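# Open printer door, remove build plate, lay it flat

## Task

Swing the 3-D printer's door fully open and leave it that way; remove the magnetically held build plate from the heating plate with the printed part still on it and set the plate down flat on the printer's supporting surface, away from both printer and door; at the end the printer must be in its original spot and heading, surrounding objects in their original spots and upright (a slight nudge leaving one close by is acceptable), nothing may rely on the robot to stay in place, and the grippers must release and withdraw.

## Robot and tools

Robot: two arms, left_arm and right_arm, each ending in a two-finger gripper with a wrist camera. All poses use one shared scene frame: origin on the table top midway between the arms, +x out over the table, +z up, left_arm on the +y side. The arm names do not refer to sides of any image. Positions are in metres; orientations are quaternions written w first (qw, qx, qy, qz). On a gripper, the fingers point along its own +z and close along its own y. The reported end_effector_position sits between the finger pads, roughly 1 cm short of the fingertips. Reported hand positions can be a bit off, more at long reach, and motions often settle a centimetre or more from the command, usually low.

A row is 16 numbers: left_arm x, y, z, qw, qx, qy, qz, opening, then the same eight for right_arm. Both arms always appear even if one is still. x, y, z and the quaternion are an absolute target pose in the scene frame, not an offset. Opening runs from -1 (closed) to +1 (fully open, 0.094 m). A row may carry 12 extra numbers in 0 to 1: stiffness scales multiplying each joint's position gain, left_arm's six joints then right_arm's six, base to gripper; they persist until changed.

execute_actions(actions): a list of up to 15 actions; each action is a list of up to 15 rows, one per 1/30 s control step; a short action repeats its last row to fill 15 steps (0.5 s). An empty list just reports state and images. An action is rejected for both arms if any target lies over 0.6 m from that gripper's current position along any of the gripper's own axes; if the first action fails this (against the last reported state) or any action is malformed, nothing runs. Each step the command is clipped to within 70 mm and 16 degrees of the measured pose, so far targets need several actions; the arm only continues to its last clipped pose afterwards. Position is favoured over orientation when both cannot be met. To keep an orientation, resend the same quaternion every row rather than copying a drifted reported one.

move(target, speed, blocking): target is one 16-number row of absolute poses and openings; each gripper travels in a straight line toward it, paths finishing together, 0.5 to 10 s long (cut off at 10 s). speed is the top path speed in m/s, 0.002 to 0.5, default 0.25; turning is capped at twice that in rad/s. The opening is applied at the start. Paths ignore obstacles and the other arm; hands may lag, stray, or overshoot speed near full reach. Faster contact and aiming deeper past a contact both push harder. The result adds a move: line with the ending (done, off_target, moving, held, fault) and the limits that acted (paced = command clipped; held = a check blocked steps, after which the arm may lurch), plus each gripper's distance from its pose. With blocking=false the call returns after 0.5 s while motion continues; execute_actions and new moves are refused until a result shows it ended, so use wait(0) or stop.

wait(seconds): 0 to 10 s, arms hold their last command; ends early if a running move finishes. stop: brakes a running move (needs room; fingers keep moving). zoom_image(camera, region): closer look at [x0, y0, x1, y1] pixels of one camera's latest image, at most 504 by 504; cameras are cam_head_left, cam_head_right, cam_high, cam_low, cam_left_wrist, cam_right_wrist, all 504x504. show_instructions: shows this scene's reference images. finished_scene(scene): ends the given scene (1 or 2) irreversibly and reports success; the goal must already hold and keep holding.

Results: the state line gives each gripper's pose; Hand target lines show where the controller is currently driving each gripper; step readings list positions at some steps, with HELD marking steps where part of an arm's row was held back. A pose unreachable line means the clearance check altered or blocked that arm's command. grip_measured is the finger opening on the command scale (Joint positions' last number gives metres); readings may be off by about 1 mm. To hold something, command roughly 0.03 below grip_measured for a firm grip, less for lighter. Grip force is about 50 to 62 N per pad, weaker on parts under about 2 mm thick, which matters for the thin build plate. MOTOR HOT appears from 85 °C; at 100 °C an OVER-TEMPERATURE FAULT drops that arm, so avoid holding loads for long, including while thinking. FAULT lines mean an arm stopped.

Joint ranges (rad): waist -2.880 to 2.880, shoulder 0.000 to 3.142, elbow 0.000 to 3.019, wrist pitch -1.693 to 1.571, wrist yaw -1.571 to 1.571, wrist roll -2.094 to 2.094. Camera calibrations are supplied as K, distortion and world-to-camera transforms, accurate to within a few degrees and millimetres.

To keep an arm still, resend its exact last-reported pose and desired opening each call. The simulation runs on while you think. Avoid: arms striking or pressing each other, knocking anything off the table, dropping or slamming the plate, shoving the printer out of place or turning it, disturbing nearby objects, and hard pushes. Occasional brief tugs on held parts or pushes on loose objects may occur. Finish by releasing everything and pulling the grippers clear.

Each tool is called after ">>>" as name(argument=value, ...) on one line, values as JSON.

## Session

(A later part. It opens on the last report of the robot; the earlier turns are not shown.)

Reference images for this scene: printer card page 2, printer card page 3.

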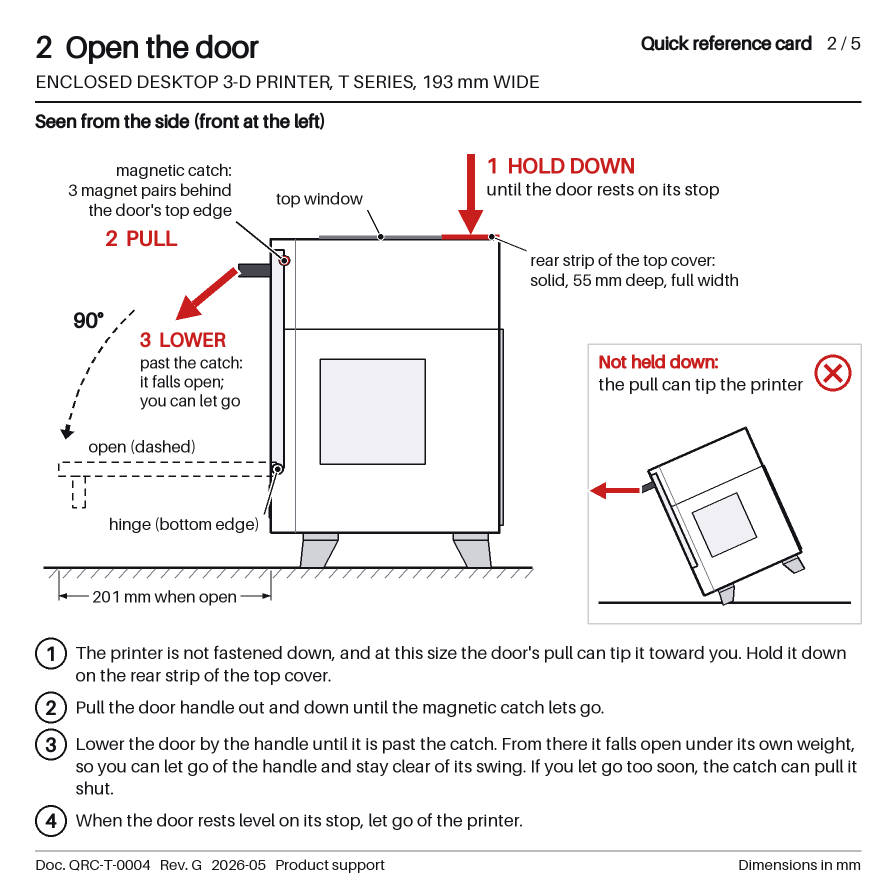

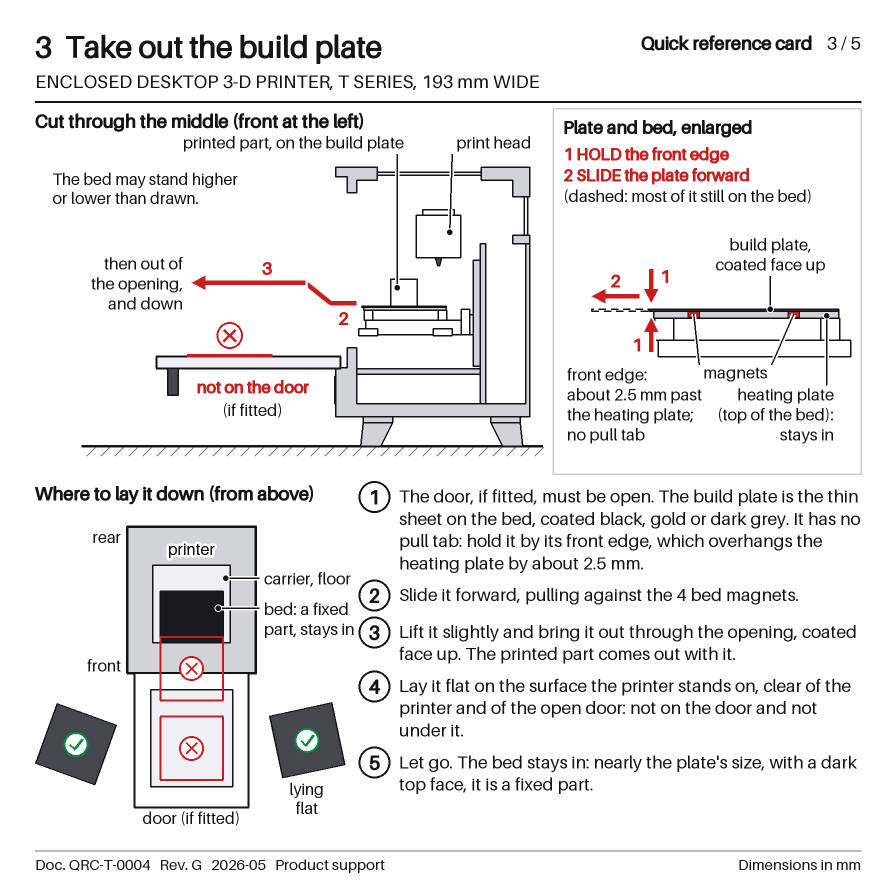

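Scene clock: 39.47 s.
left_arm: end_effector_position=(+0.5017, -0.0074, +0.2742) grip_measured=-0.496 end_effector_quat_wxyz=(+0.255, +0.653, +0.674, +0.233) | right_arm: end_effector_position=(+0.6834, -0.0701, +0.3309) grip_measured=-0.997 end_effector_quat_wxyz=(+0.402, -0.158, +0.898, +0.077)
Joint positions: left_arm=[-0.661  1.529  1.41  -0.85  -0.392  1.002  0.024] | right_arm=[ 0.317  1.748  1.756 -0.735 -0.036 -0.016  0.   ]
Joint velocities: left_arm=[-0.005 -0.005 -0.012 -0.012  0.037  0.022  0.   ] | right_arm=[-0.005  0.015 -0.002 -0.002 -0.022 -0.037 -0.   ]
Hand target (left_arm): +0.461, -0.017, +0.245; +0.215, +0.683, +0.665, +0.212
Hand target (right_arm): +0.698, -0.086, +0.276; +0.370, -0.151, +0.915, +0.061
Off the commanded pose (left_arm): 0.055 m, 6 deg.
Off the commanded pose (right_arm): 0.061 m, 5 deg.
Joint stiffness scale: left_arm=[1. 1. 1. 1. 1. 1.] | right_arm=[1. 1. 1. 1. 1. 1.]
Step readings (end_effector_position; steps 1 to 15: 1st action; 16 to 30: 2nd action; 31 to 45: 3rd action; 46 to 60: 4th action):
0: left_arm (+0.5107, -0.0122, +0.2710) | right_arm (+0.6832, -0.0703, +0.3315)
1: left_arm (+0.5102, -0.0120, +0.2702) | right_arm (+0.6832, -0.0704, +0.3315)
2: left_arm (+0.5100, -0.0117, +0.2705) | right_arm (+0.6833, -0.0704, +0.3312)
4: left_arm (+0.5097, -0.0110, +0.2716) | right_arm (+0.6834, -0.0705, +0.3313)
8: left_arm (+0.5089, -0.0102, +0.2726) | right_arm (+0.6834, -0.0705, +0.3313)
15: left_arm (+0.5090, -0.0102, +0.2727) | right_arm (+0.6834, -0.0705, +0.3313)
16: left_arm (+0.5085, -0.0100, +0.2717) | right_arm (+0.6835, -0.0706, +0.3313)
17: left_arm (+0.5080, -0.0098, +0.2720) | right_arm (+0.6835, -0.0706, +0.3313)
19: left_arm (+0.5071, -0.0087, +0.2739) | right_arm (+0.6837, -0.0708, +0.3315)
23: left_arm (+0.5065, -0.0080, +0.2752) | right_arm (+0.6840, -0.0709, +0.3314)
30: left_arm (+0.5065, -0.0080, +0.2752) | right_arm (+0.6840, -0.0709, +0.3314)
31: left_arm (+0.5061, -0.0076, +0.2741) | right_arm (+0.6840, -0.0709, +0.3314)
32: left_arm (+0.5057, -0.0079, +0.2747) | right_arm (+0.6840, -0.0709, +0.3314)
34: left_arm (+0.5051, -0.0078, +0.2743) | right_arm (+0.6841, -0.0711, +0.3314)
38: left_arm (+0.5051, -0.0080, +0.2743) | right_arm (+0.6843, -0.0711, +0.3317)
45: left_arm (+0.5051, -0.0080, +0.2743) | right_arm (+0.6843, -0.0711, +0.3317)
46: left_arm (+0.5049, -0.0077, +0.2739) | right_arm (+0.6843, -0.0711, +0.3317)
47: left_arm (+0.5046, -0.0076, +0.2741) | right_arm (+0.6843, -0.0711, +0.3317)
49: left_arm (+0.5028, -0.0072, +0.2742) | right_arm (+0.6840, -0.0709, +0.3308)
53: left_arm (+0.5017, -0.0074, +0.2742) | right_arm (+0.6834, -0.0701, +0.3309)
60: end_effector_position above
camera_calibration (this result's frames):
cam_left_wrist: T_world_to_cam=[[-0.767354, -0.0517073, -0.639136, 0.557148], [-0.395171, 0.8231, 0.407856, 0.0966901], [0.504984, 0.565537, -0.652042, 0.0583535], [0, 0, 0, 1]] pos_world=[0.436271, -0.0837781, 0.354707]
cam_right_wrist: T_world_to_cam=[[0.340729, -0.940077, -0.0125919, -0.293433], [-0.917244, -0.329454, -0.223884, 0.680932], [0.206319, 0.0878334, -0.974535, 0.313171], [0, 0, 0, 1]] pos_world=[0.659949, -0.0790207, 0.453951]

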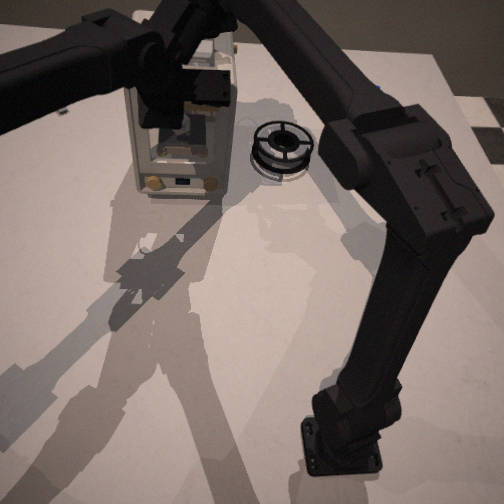

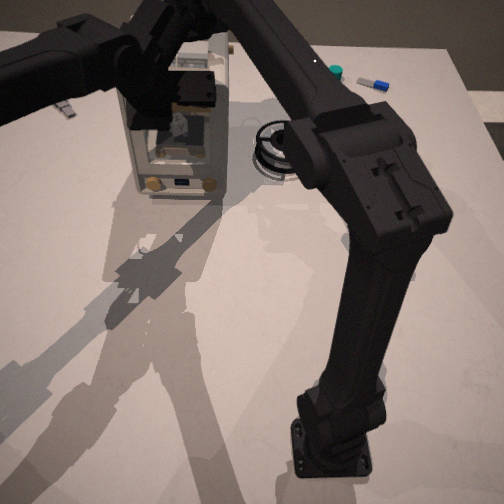

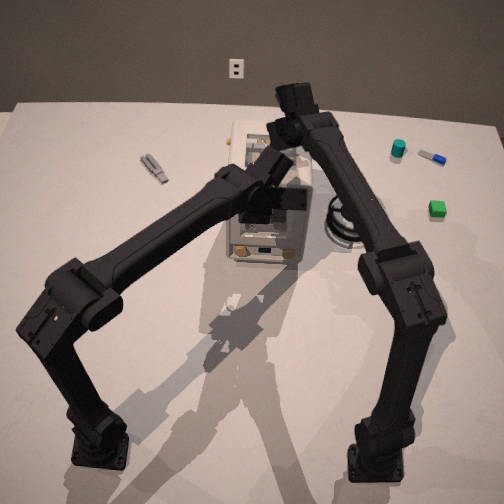

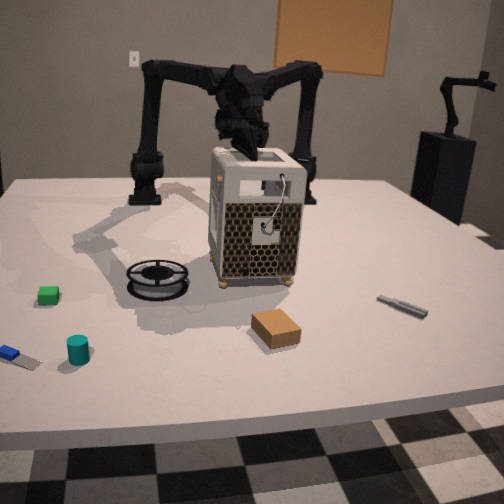

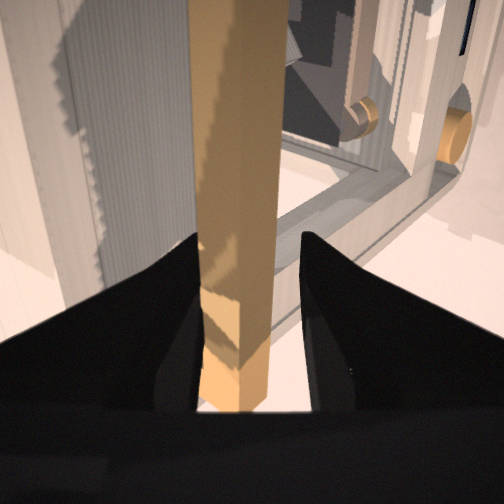

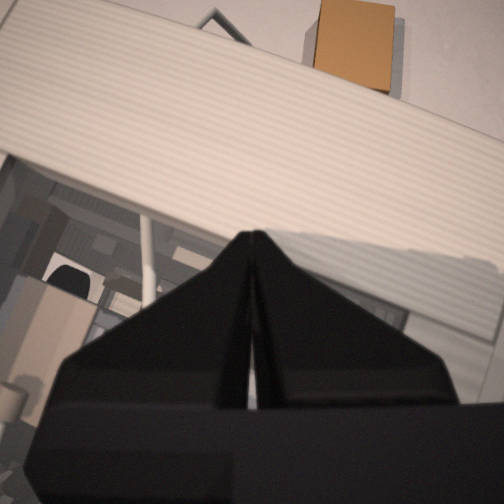

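>>> execute_actions(actions=[[[0.452,-0.008,0.243,0.2154,0.6831,0.6655,0.2098,-0.53,0.706,-0.088,0.275,0.37,-0.151,0.915,0.061,-1]],[[0.445,-0.004,0.241,0.2,0.688,0.67,0.195,-0.53,0.706,-0.088,0.275,0.37,-0.151,0.915,0.061,-1]]])

Scene clock: 40.60 s.
left_arm: end_effector_position=(+0.4425, -0.0062, +0.2388) grip_measured=-0.528 end_effector_quat_wxyz=(+0.201, +0.692, +0.665, +0.197) | right_arm: end_effector_position=(+0.6833, -0.0698, +0.3309) grip_measured=-0.997 end_effector_quat_wxyz=(+0.402, -0.161, +0.898, +0.077)
Joint positions: left_arm=[-0.713  1.476  1.307 -0.94  -0.347  0.98   0.022] | right_arm=[ 0.317  1.748  1.756 -0.735 -0.037 -0.021  0.   ]
Joint velocities: left_arm=[ 0.005  0.015 -0.017 -0.007  0.051 -0.066  0.   ] | right_arm=[-0.005  0.005 -0.022 -0.002 -0.022 -0.066 -0.001]
Hand target (left_arm): +0.445, -0.004, +0.241; +0.200, +0.688, +0.670, +0.195
Hand target (right_arm): +0.702, -0.089, +0.276; +0.370, -0.151, +0.915, +0.061
Off the commanded pose (left_arm): 0.004 m, 1 deg.
Off the commanded pose (right_arm): 0.063 m, 5 deg.
Joint stiffness scale: left_arm=[1. 1. 1. 1. 1. 1.] | right_arm=[1. 1. 1. 1. 1. 1.]
Step readings (end_effector_position; steps 1 to 15: 1st action; 16 to 30: 2nd action):
0: left_arm (+0.5017, -0.0074, +0.2742) | right_arm (+0.6834, -0.0701, +0.3309)
1: left_arm (+0.5014, -0.0071, +0.2741) | right_arm (+0.6833, -0.0699, +0.3309)
2: left_arm (+0.4991, -0.0063, +0.2738) | right_arm (+0.6833, -0.0698, +0.3309)
4: left_arm (+0.4821, -0.0023, +0.2660) | right_arm (+0.6833, -0.0698, +0.3309)
8: left_arm (+0.4559, -0.0048, +0.2479) | right_arm (+0.6833, -0.0698, +0.3309)
15: left_arm (+0.4515, -0.0082, +0.2449) | right_arm (+0.6833, -0.0698, +0.3309)
16: left_arm (+0.4494, -0.0089, +0.2435) | right_arm (+0.6833, -0.0698, +0.3309)
17: left_arm (+0.4469, -0.0084, +0.2417) | right_arm (+0.6833, -0.0698, +0.3309)
19: left_arm (+0.4437, -0.0070, +0.2396) | right_arm (+0.6833, -0.0698, +0.3309)
23: left_arm (+0.4426, -0.0063, +0.2388) | right_arm (+0.6833, -0.0698, +0.3309)
30: end_effector_position above
camera_calibration (this result's frames):
cam_left_wrist: T_world_to_cam=[[-0.84614, 0.021322, -0.532535, 0.498957], [-0.287965, 0.822501, 0.490477, 0.0195667], [0.448468, 0.568363, -0.689811, 0.0985747], [0, 0, 0, 1]] pos_world=[0.383614, -0.0827587, 0.324113]
cam_right_wrist: T_world_to_cam=[[0.344667, -0.93867, -0.0101848, -0.29656], [-0.915654, -0.333786, -0.223975, 0.679576], [0.206839, 0.0865225, -0.974542, 0.31273], [0, 0, 0, 1]] pos_world=[0.659786, -0.0785974, 0.453956]

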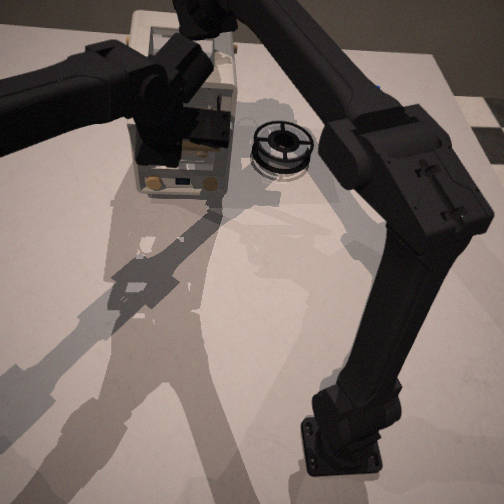

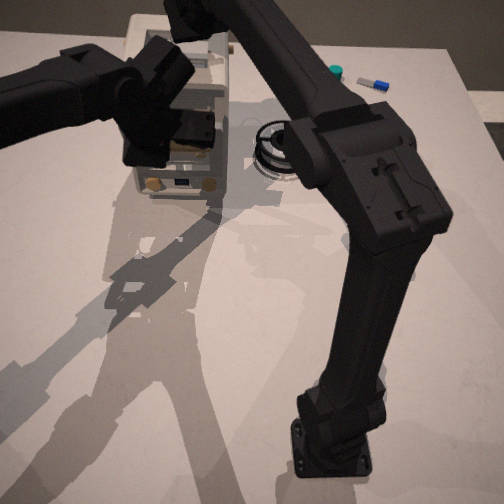

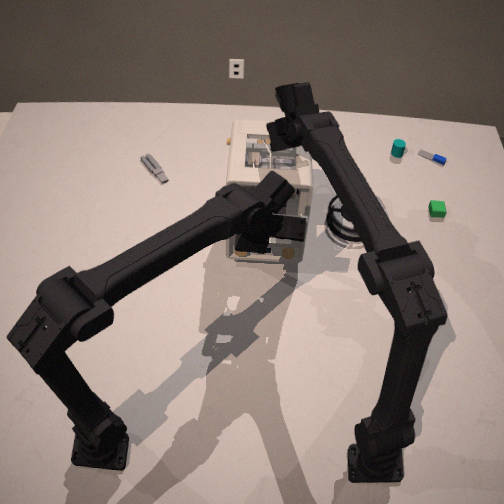

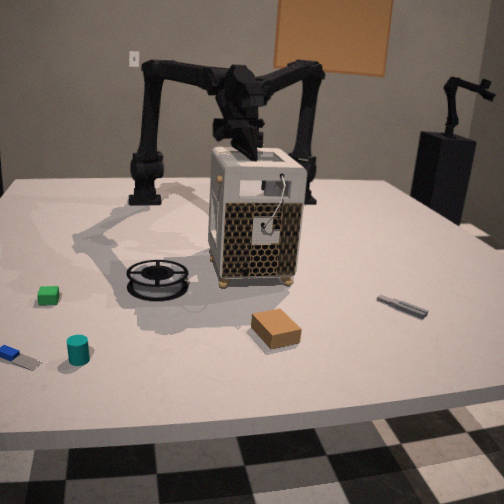

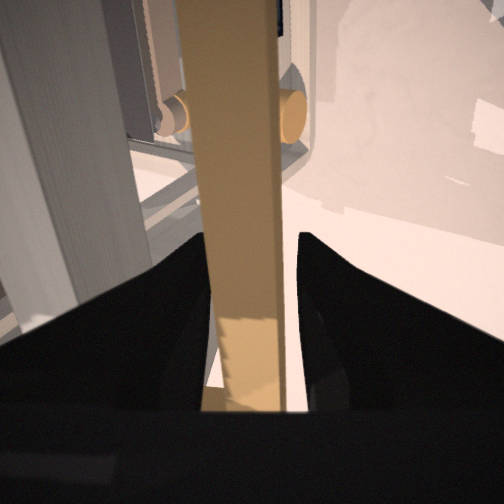

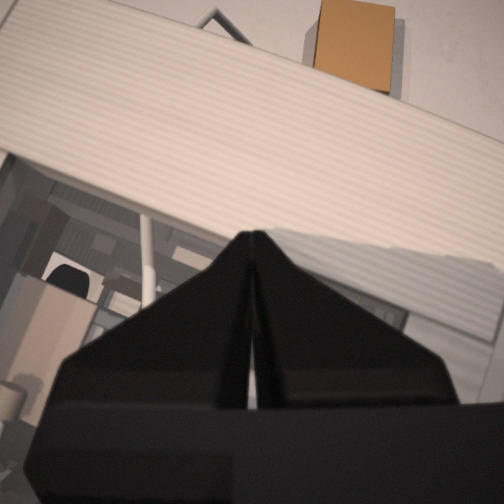

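>>> move(target=[0.384,-0.008,0.202,0.2706,0.6533,0.6533,0.2706,-0.53,0.694,-0.078,0.295,0.38,-0.155,0.909,0.065,-1], speed=0.12)

>>> move(target=[0.356,-0.008,0.134,0.39,0.59,0.59,0.39,-0.53,0.694,-0.078,0.295,0.38,-0.155,0.909,0.065,-1], speed=0.12)

>>> move(target=[0.352,-0.008,0.07,0.44,0.553,0.553,0.44,-0.53,0.694,-0.078,0.295,0.38,-0.155,0.909,0.065,-1], speed=0.1)

Scene clock: 42.17 s.
left_arm: end_effector_position=(+0.3825, -0.0037, +0.1911) grip_measured=-0.528 end_effector_quat_wxyz=(+0.253, +0.662, +0.652, +0.271) | right_arm: end_effector_position=(+0.6826, -0.0704, +0.3324) grip_measured=-0.997 end_effector_quat_wxyz=(+0.403, -0.160, +0.898, +0.076)
Joint positions: left_arm=[-0.859  1.362  0.999 -0.667 -0.562  0.887  0.022] | right_arm=[ 0.317  1.745  1.755 -0.735 -0.034 -0.021  0.   ]
Joint velocities: left_arm=[ 0.005  0.005  0.002  0.012 -0.007 -0.081 -0.001] | right_arm=[-0.005 -0.015  0.017  0.007  0.007 -0.066  0.001]
Hand target (left_arm): +0.384, -0.008, +0.202; +0.272, +0.653, +0.653, +0.270
Hand target (right_arm): +0.692, -0.079, +0.295; +0.380, -0.155, +0.910, +0.065
Off the commanded pose (left_arm): 0.012 m, 2 deg.
Off the commanded pose (right_arm): 0.040 m, 3 deg.
Joint stiffness scale: left_arm=[1. 1. 1. 1. 1. 1.] | right_arm=[1. 1. 1. 1. 1. 1.]
move: off_target (left_arm, right_arm)
camera_calibration (this result's frames):
cam_left_wrist: T_world_to_cam=[[-0.731524, 0.00793543, -0.681769, 0.407423], [-0.402431, 0.802152, 0.441136, 0.076795], [0.550383, 0.597067, -0.5836, 0.0319921], [0, 0, 0, 1]] pos_world=[0.311336, -0.0839358, 0.262562]
cam_right_wrist: T_world_to_cam=[[0.342637, -0.939435, -0.00784155, -0.296279], [-0.915814, -0.332138, -0.225762, 0.679951], [0.209484, 0.0845358, -0.974151, 0.312269], [0, 0, 0, 1]] pos_world=[0.65881, -0.0788956, 0.455381]

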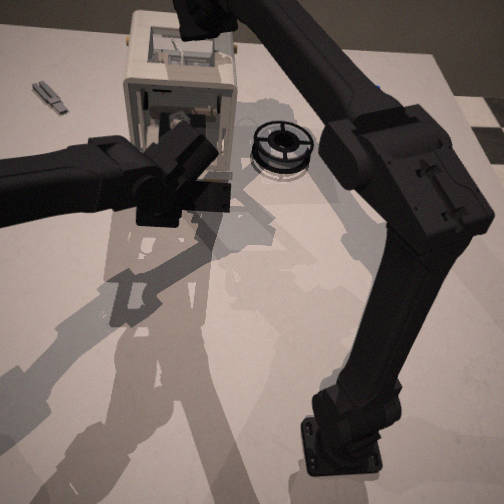

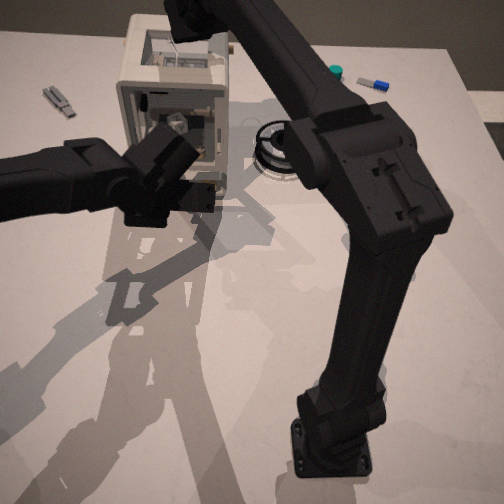

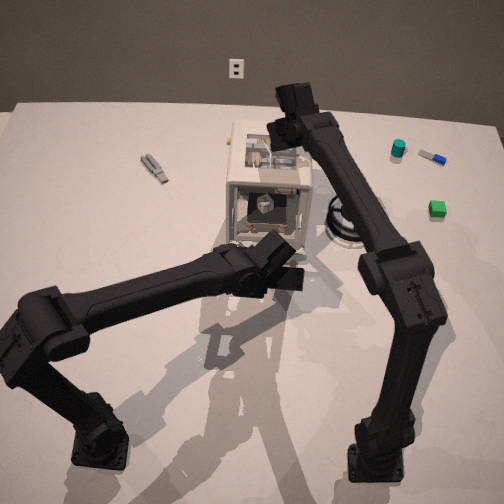

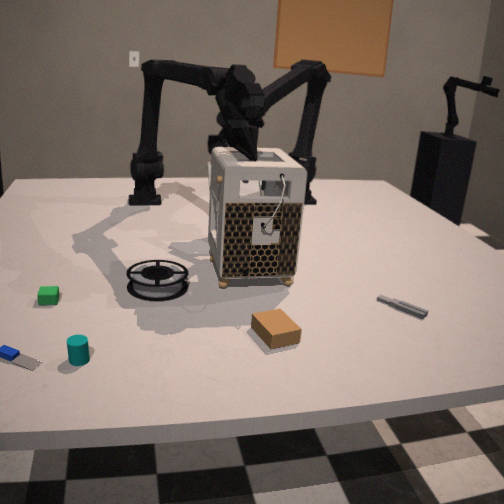

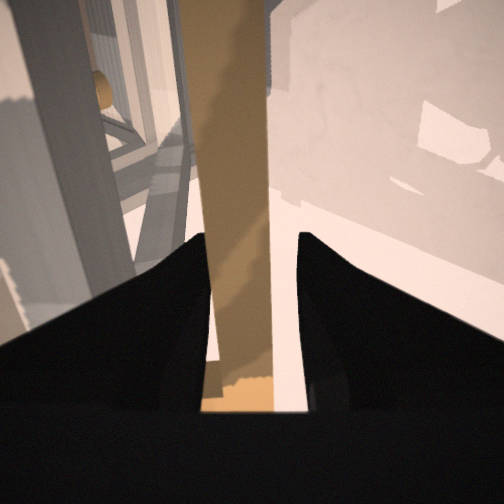

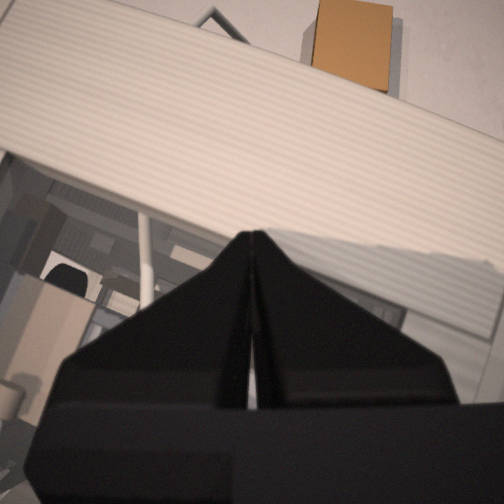

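Scene clock: 44.20 s.
left_arm: end_effector_position=(+0.3558, -0.0004, +0.1348) grip_measured=-0.528 end_effector_quat_wxyz=(+0.387, +0.587, +0.596, +0.387) | right_arm: end_effector_position=(+0.6826, -0.0702, +0.3324) grip_measured=-0.997 end_effector_quat_wxyz=(+0.403, -0.160, +0.898, +0.076)
Joint positions: left_arm=[-0.988  1.41   0.643  0.089 -0.877  1.009  0.022] | right_arm=[ 0.317  1.745  1.755 -0.735 -0.033 -0.021  0.   ]
Joint velocities: left_arm=[-0.015 -0.005 -0.012  0.012  0.022  0.022  0.   ] | right_arm=[-0.015  0.005  0.007  0.012 -0.037  0.022 -0.   ]
Hand target (left_arm): +0.356, -0.008, +0.134; +0.391, +0.590, +0.590, +0.388
Hand target (right_arm): +0.692, -0.078, +0.295; +0.380, -0.155, +0.909, +0.065
Off the commanded pose (left_arm): 0.008 m, 1 deg.
Off the commanded pose (right_arm): 0.040 m, 3 deg.
Joint stiffness scale: left_arm=[1. 1. 1. 1. 1. 1.] | right_arm=[1. 1. 1. 1. 1. 1.]
move: off_target (right_arm)
camera_calibration (this result's frames):
cam_left_wrist: T_world_to_cam=[[-0.40816, -0.0254305, -0.912556, 0.265548], [-0.545222, 0.808545, 0.22133, 0.168626], [0.732215, 0.587884, -0.343881, -0.0851081], [0, 0, 0, 1]] pos_world=[0.262642, -0.0795552, 0.175738]
cam_right_wrist: T_world_to_cam=[[0.34246, -0.939504, -0.00733572, -0.296188], [-0.915842, -0.332073, -0.225747, 0.679974], [0.209654, 0.0840277, -0.974158, 0.312114], [0, 0, 0, 1]] pos_world=[0.658746, -0.078695, 0.455378]

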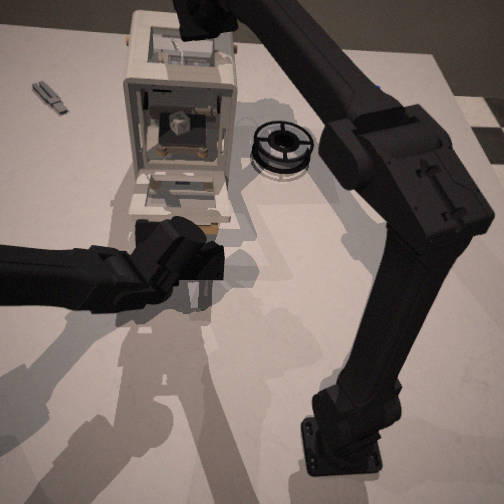

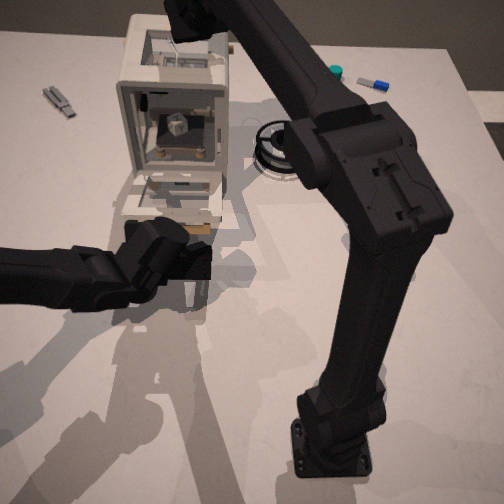

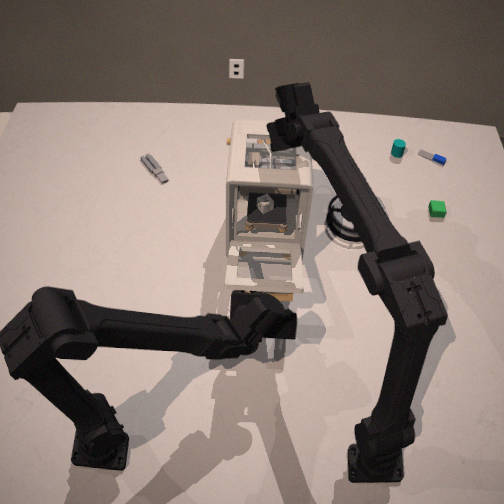

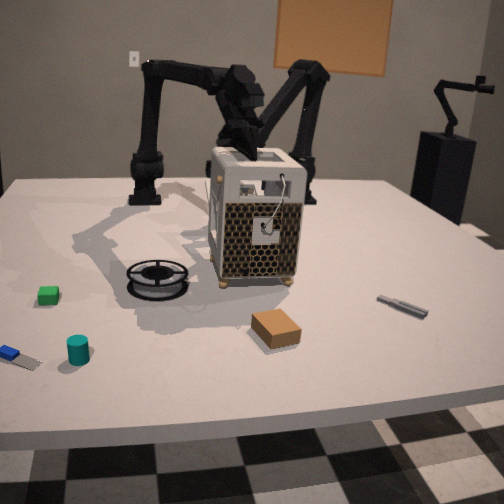

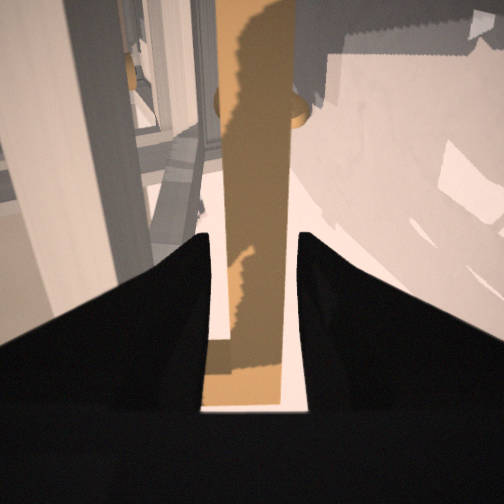

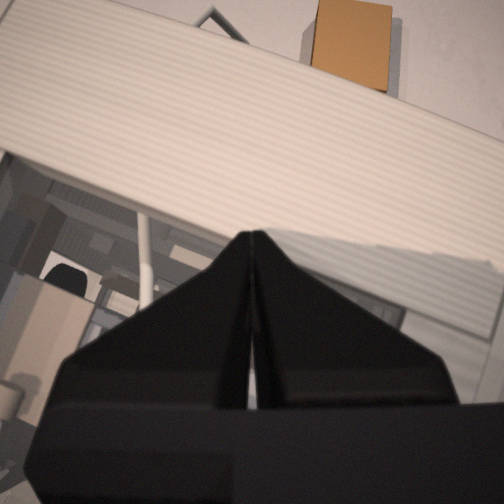

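Scene clock: 45.50 s.
left_arm: end_effector_position=(+0.3525, -0.0018, +0.0714) grip_measured=-0.528 end_effector_quat_wxyz=(+0.437, +0.550, +0.560, +0.438) | right_arm: end_effector_position=(+0.6826, -0.0703, +0.3324) grip_measured=-0.997 end_effector_quat_wxyz=(+0.404, -0.160, +0.898, +0.075)
Joint positions: left_arm=[-1.021  1.712  0.534  0.742 -0.987  1.191  0.022] | right_arm=[ 0.317  1.745  1.755 -0.735 -0.032 -0.021  0.   ]
Joint velocities: left_arm=[-0.015 -0.005 -0.017  0.007 -0.022 -0.007 -0.   ] | right_arm=[ 0.005 -0.015 -0.022  0.007 -0.007  0.007 -0.001]
Hand target (left_arm): +0.352, -0.008, +0.070; +0.441, +0.553, +0.554, +0.439
Hand target (right_arm): +0.692, -0.079, +0.295; +0.380, -0.155, +0.909, +0.065
Off the commanded pose (left_arm): 0.006 m, 1 deg.
Off the commanded pose (right_arm): 0.040 m, 3 deg.
Joint stiffness scale: left_arm=[1. 1. 1. 1. 1. 1.] | right_arm=[1. 1. 1. 1. 1. 1.]
move: off_target (right_arm)
camera_calibration (this result's frames):
cam_left_wrist: T_world_to_cam=[[-0.240842, -0.0247935, -0.970248, 0.151408], [-0.57763, 0.807015, 0.122761, 0.200478], [0.779961, 0.59001, -0.208685, -0.130214], [0, 0, 0, 1]] pos_world=[0.253829, -0.0812075, 0.0951185]
cam_right_wrist: T_world_to_cam=[[0.341925, -0.939702, -0.00682988, -0.296136], [-0.915996, -0.331658, -0.225732, 0.680102], [0.209856, 0.0834395, -0.974166, 0.311936], [0, 0, 0, 1]] pos_world=[0.658766, -0.0787458, 0.455375]

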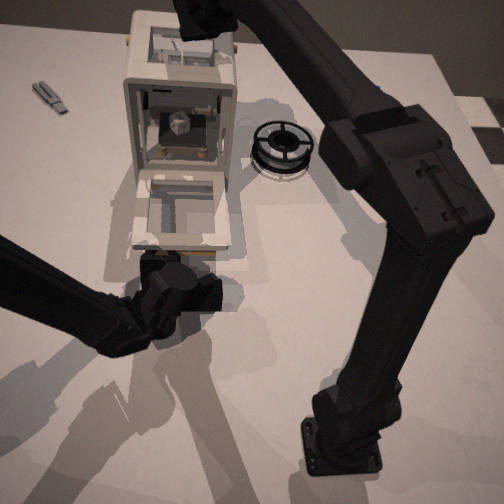

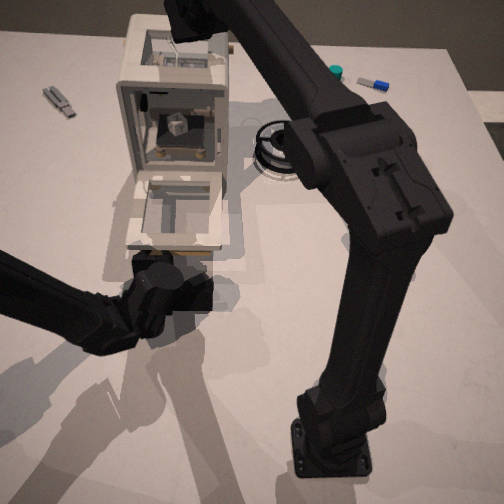

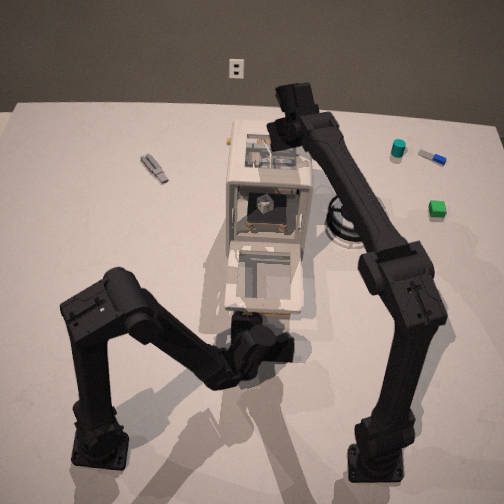

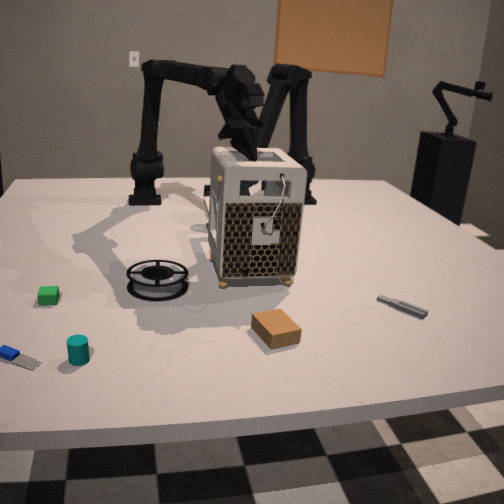

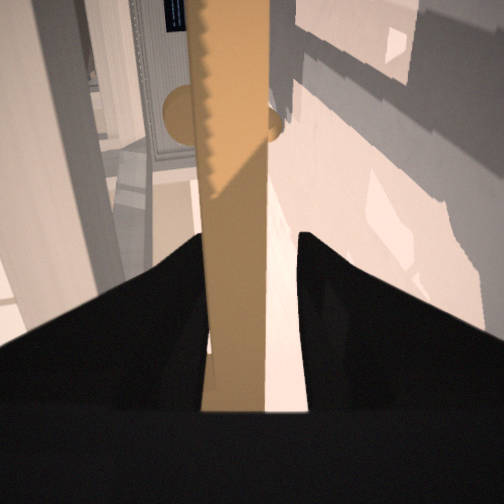

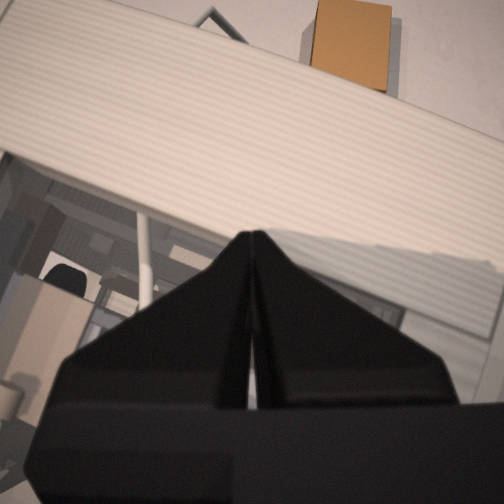

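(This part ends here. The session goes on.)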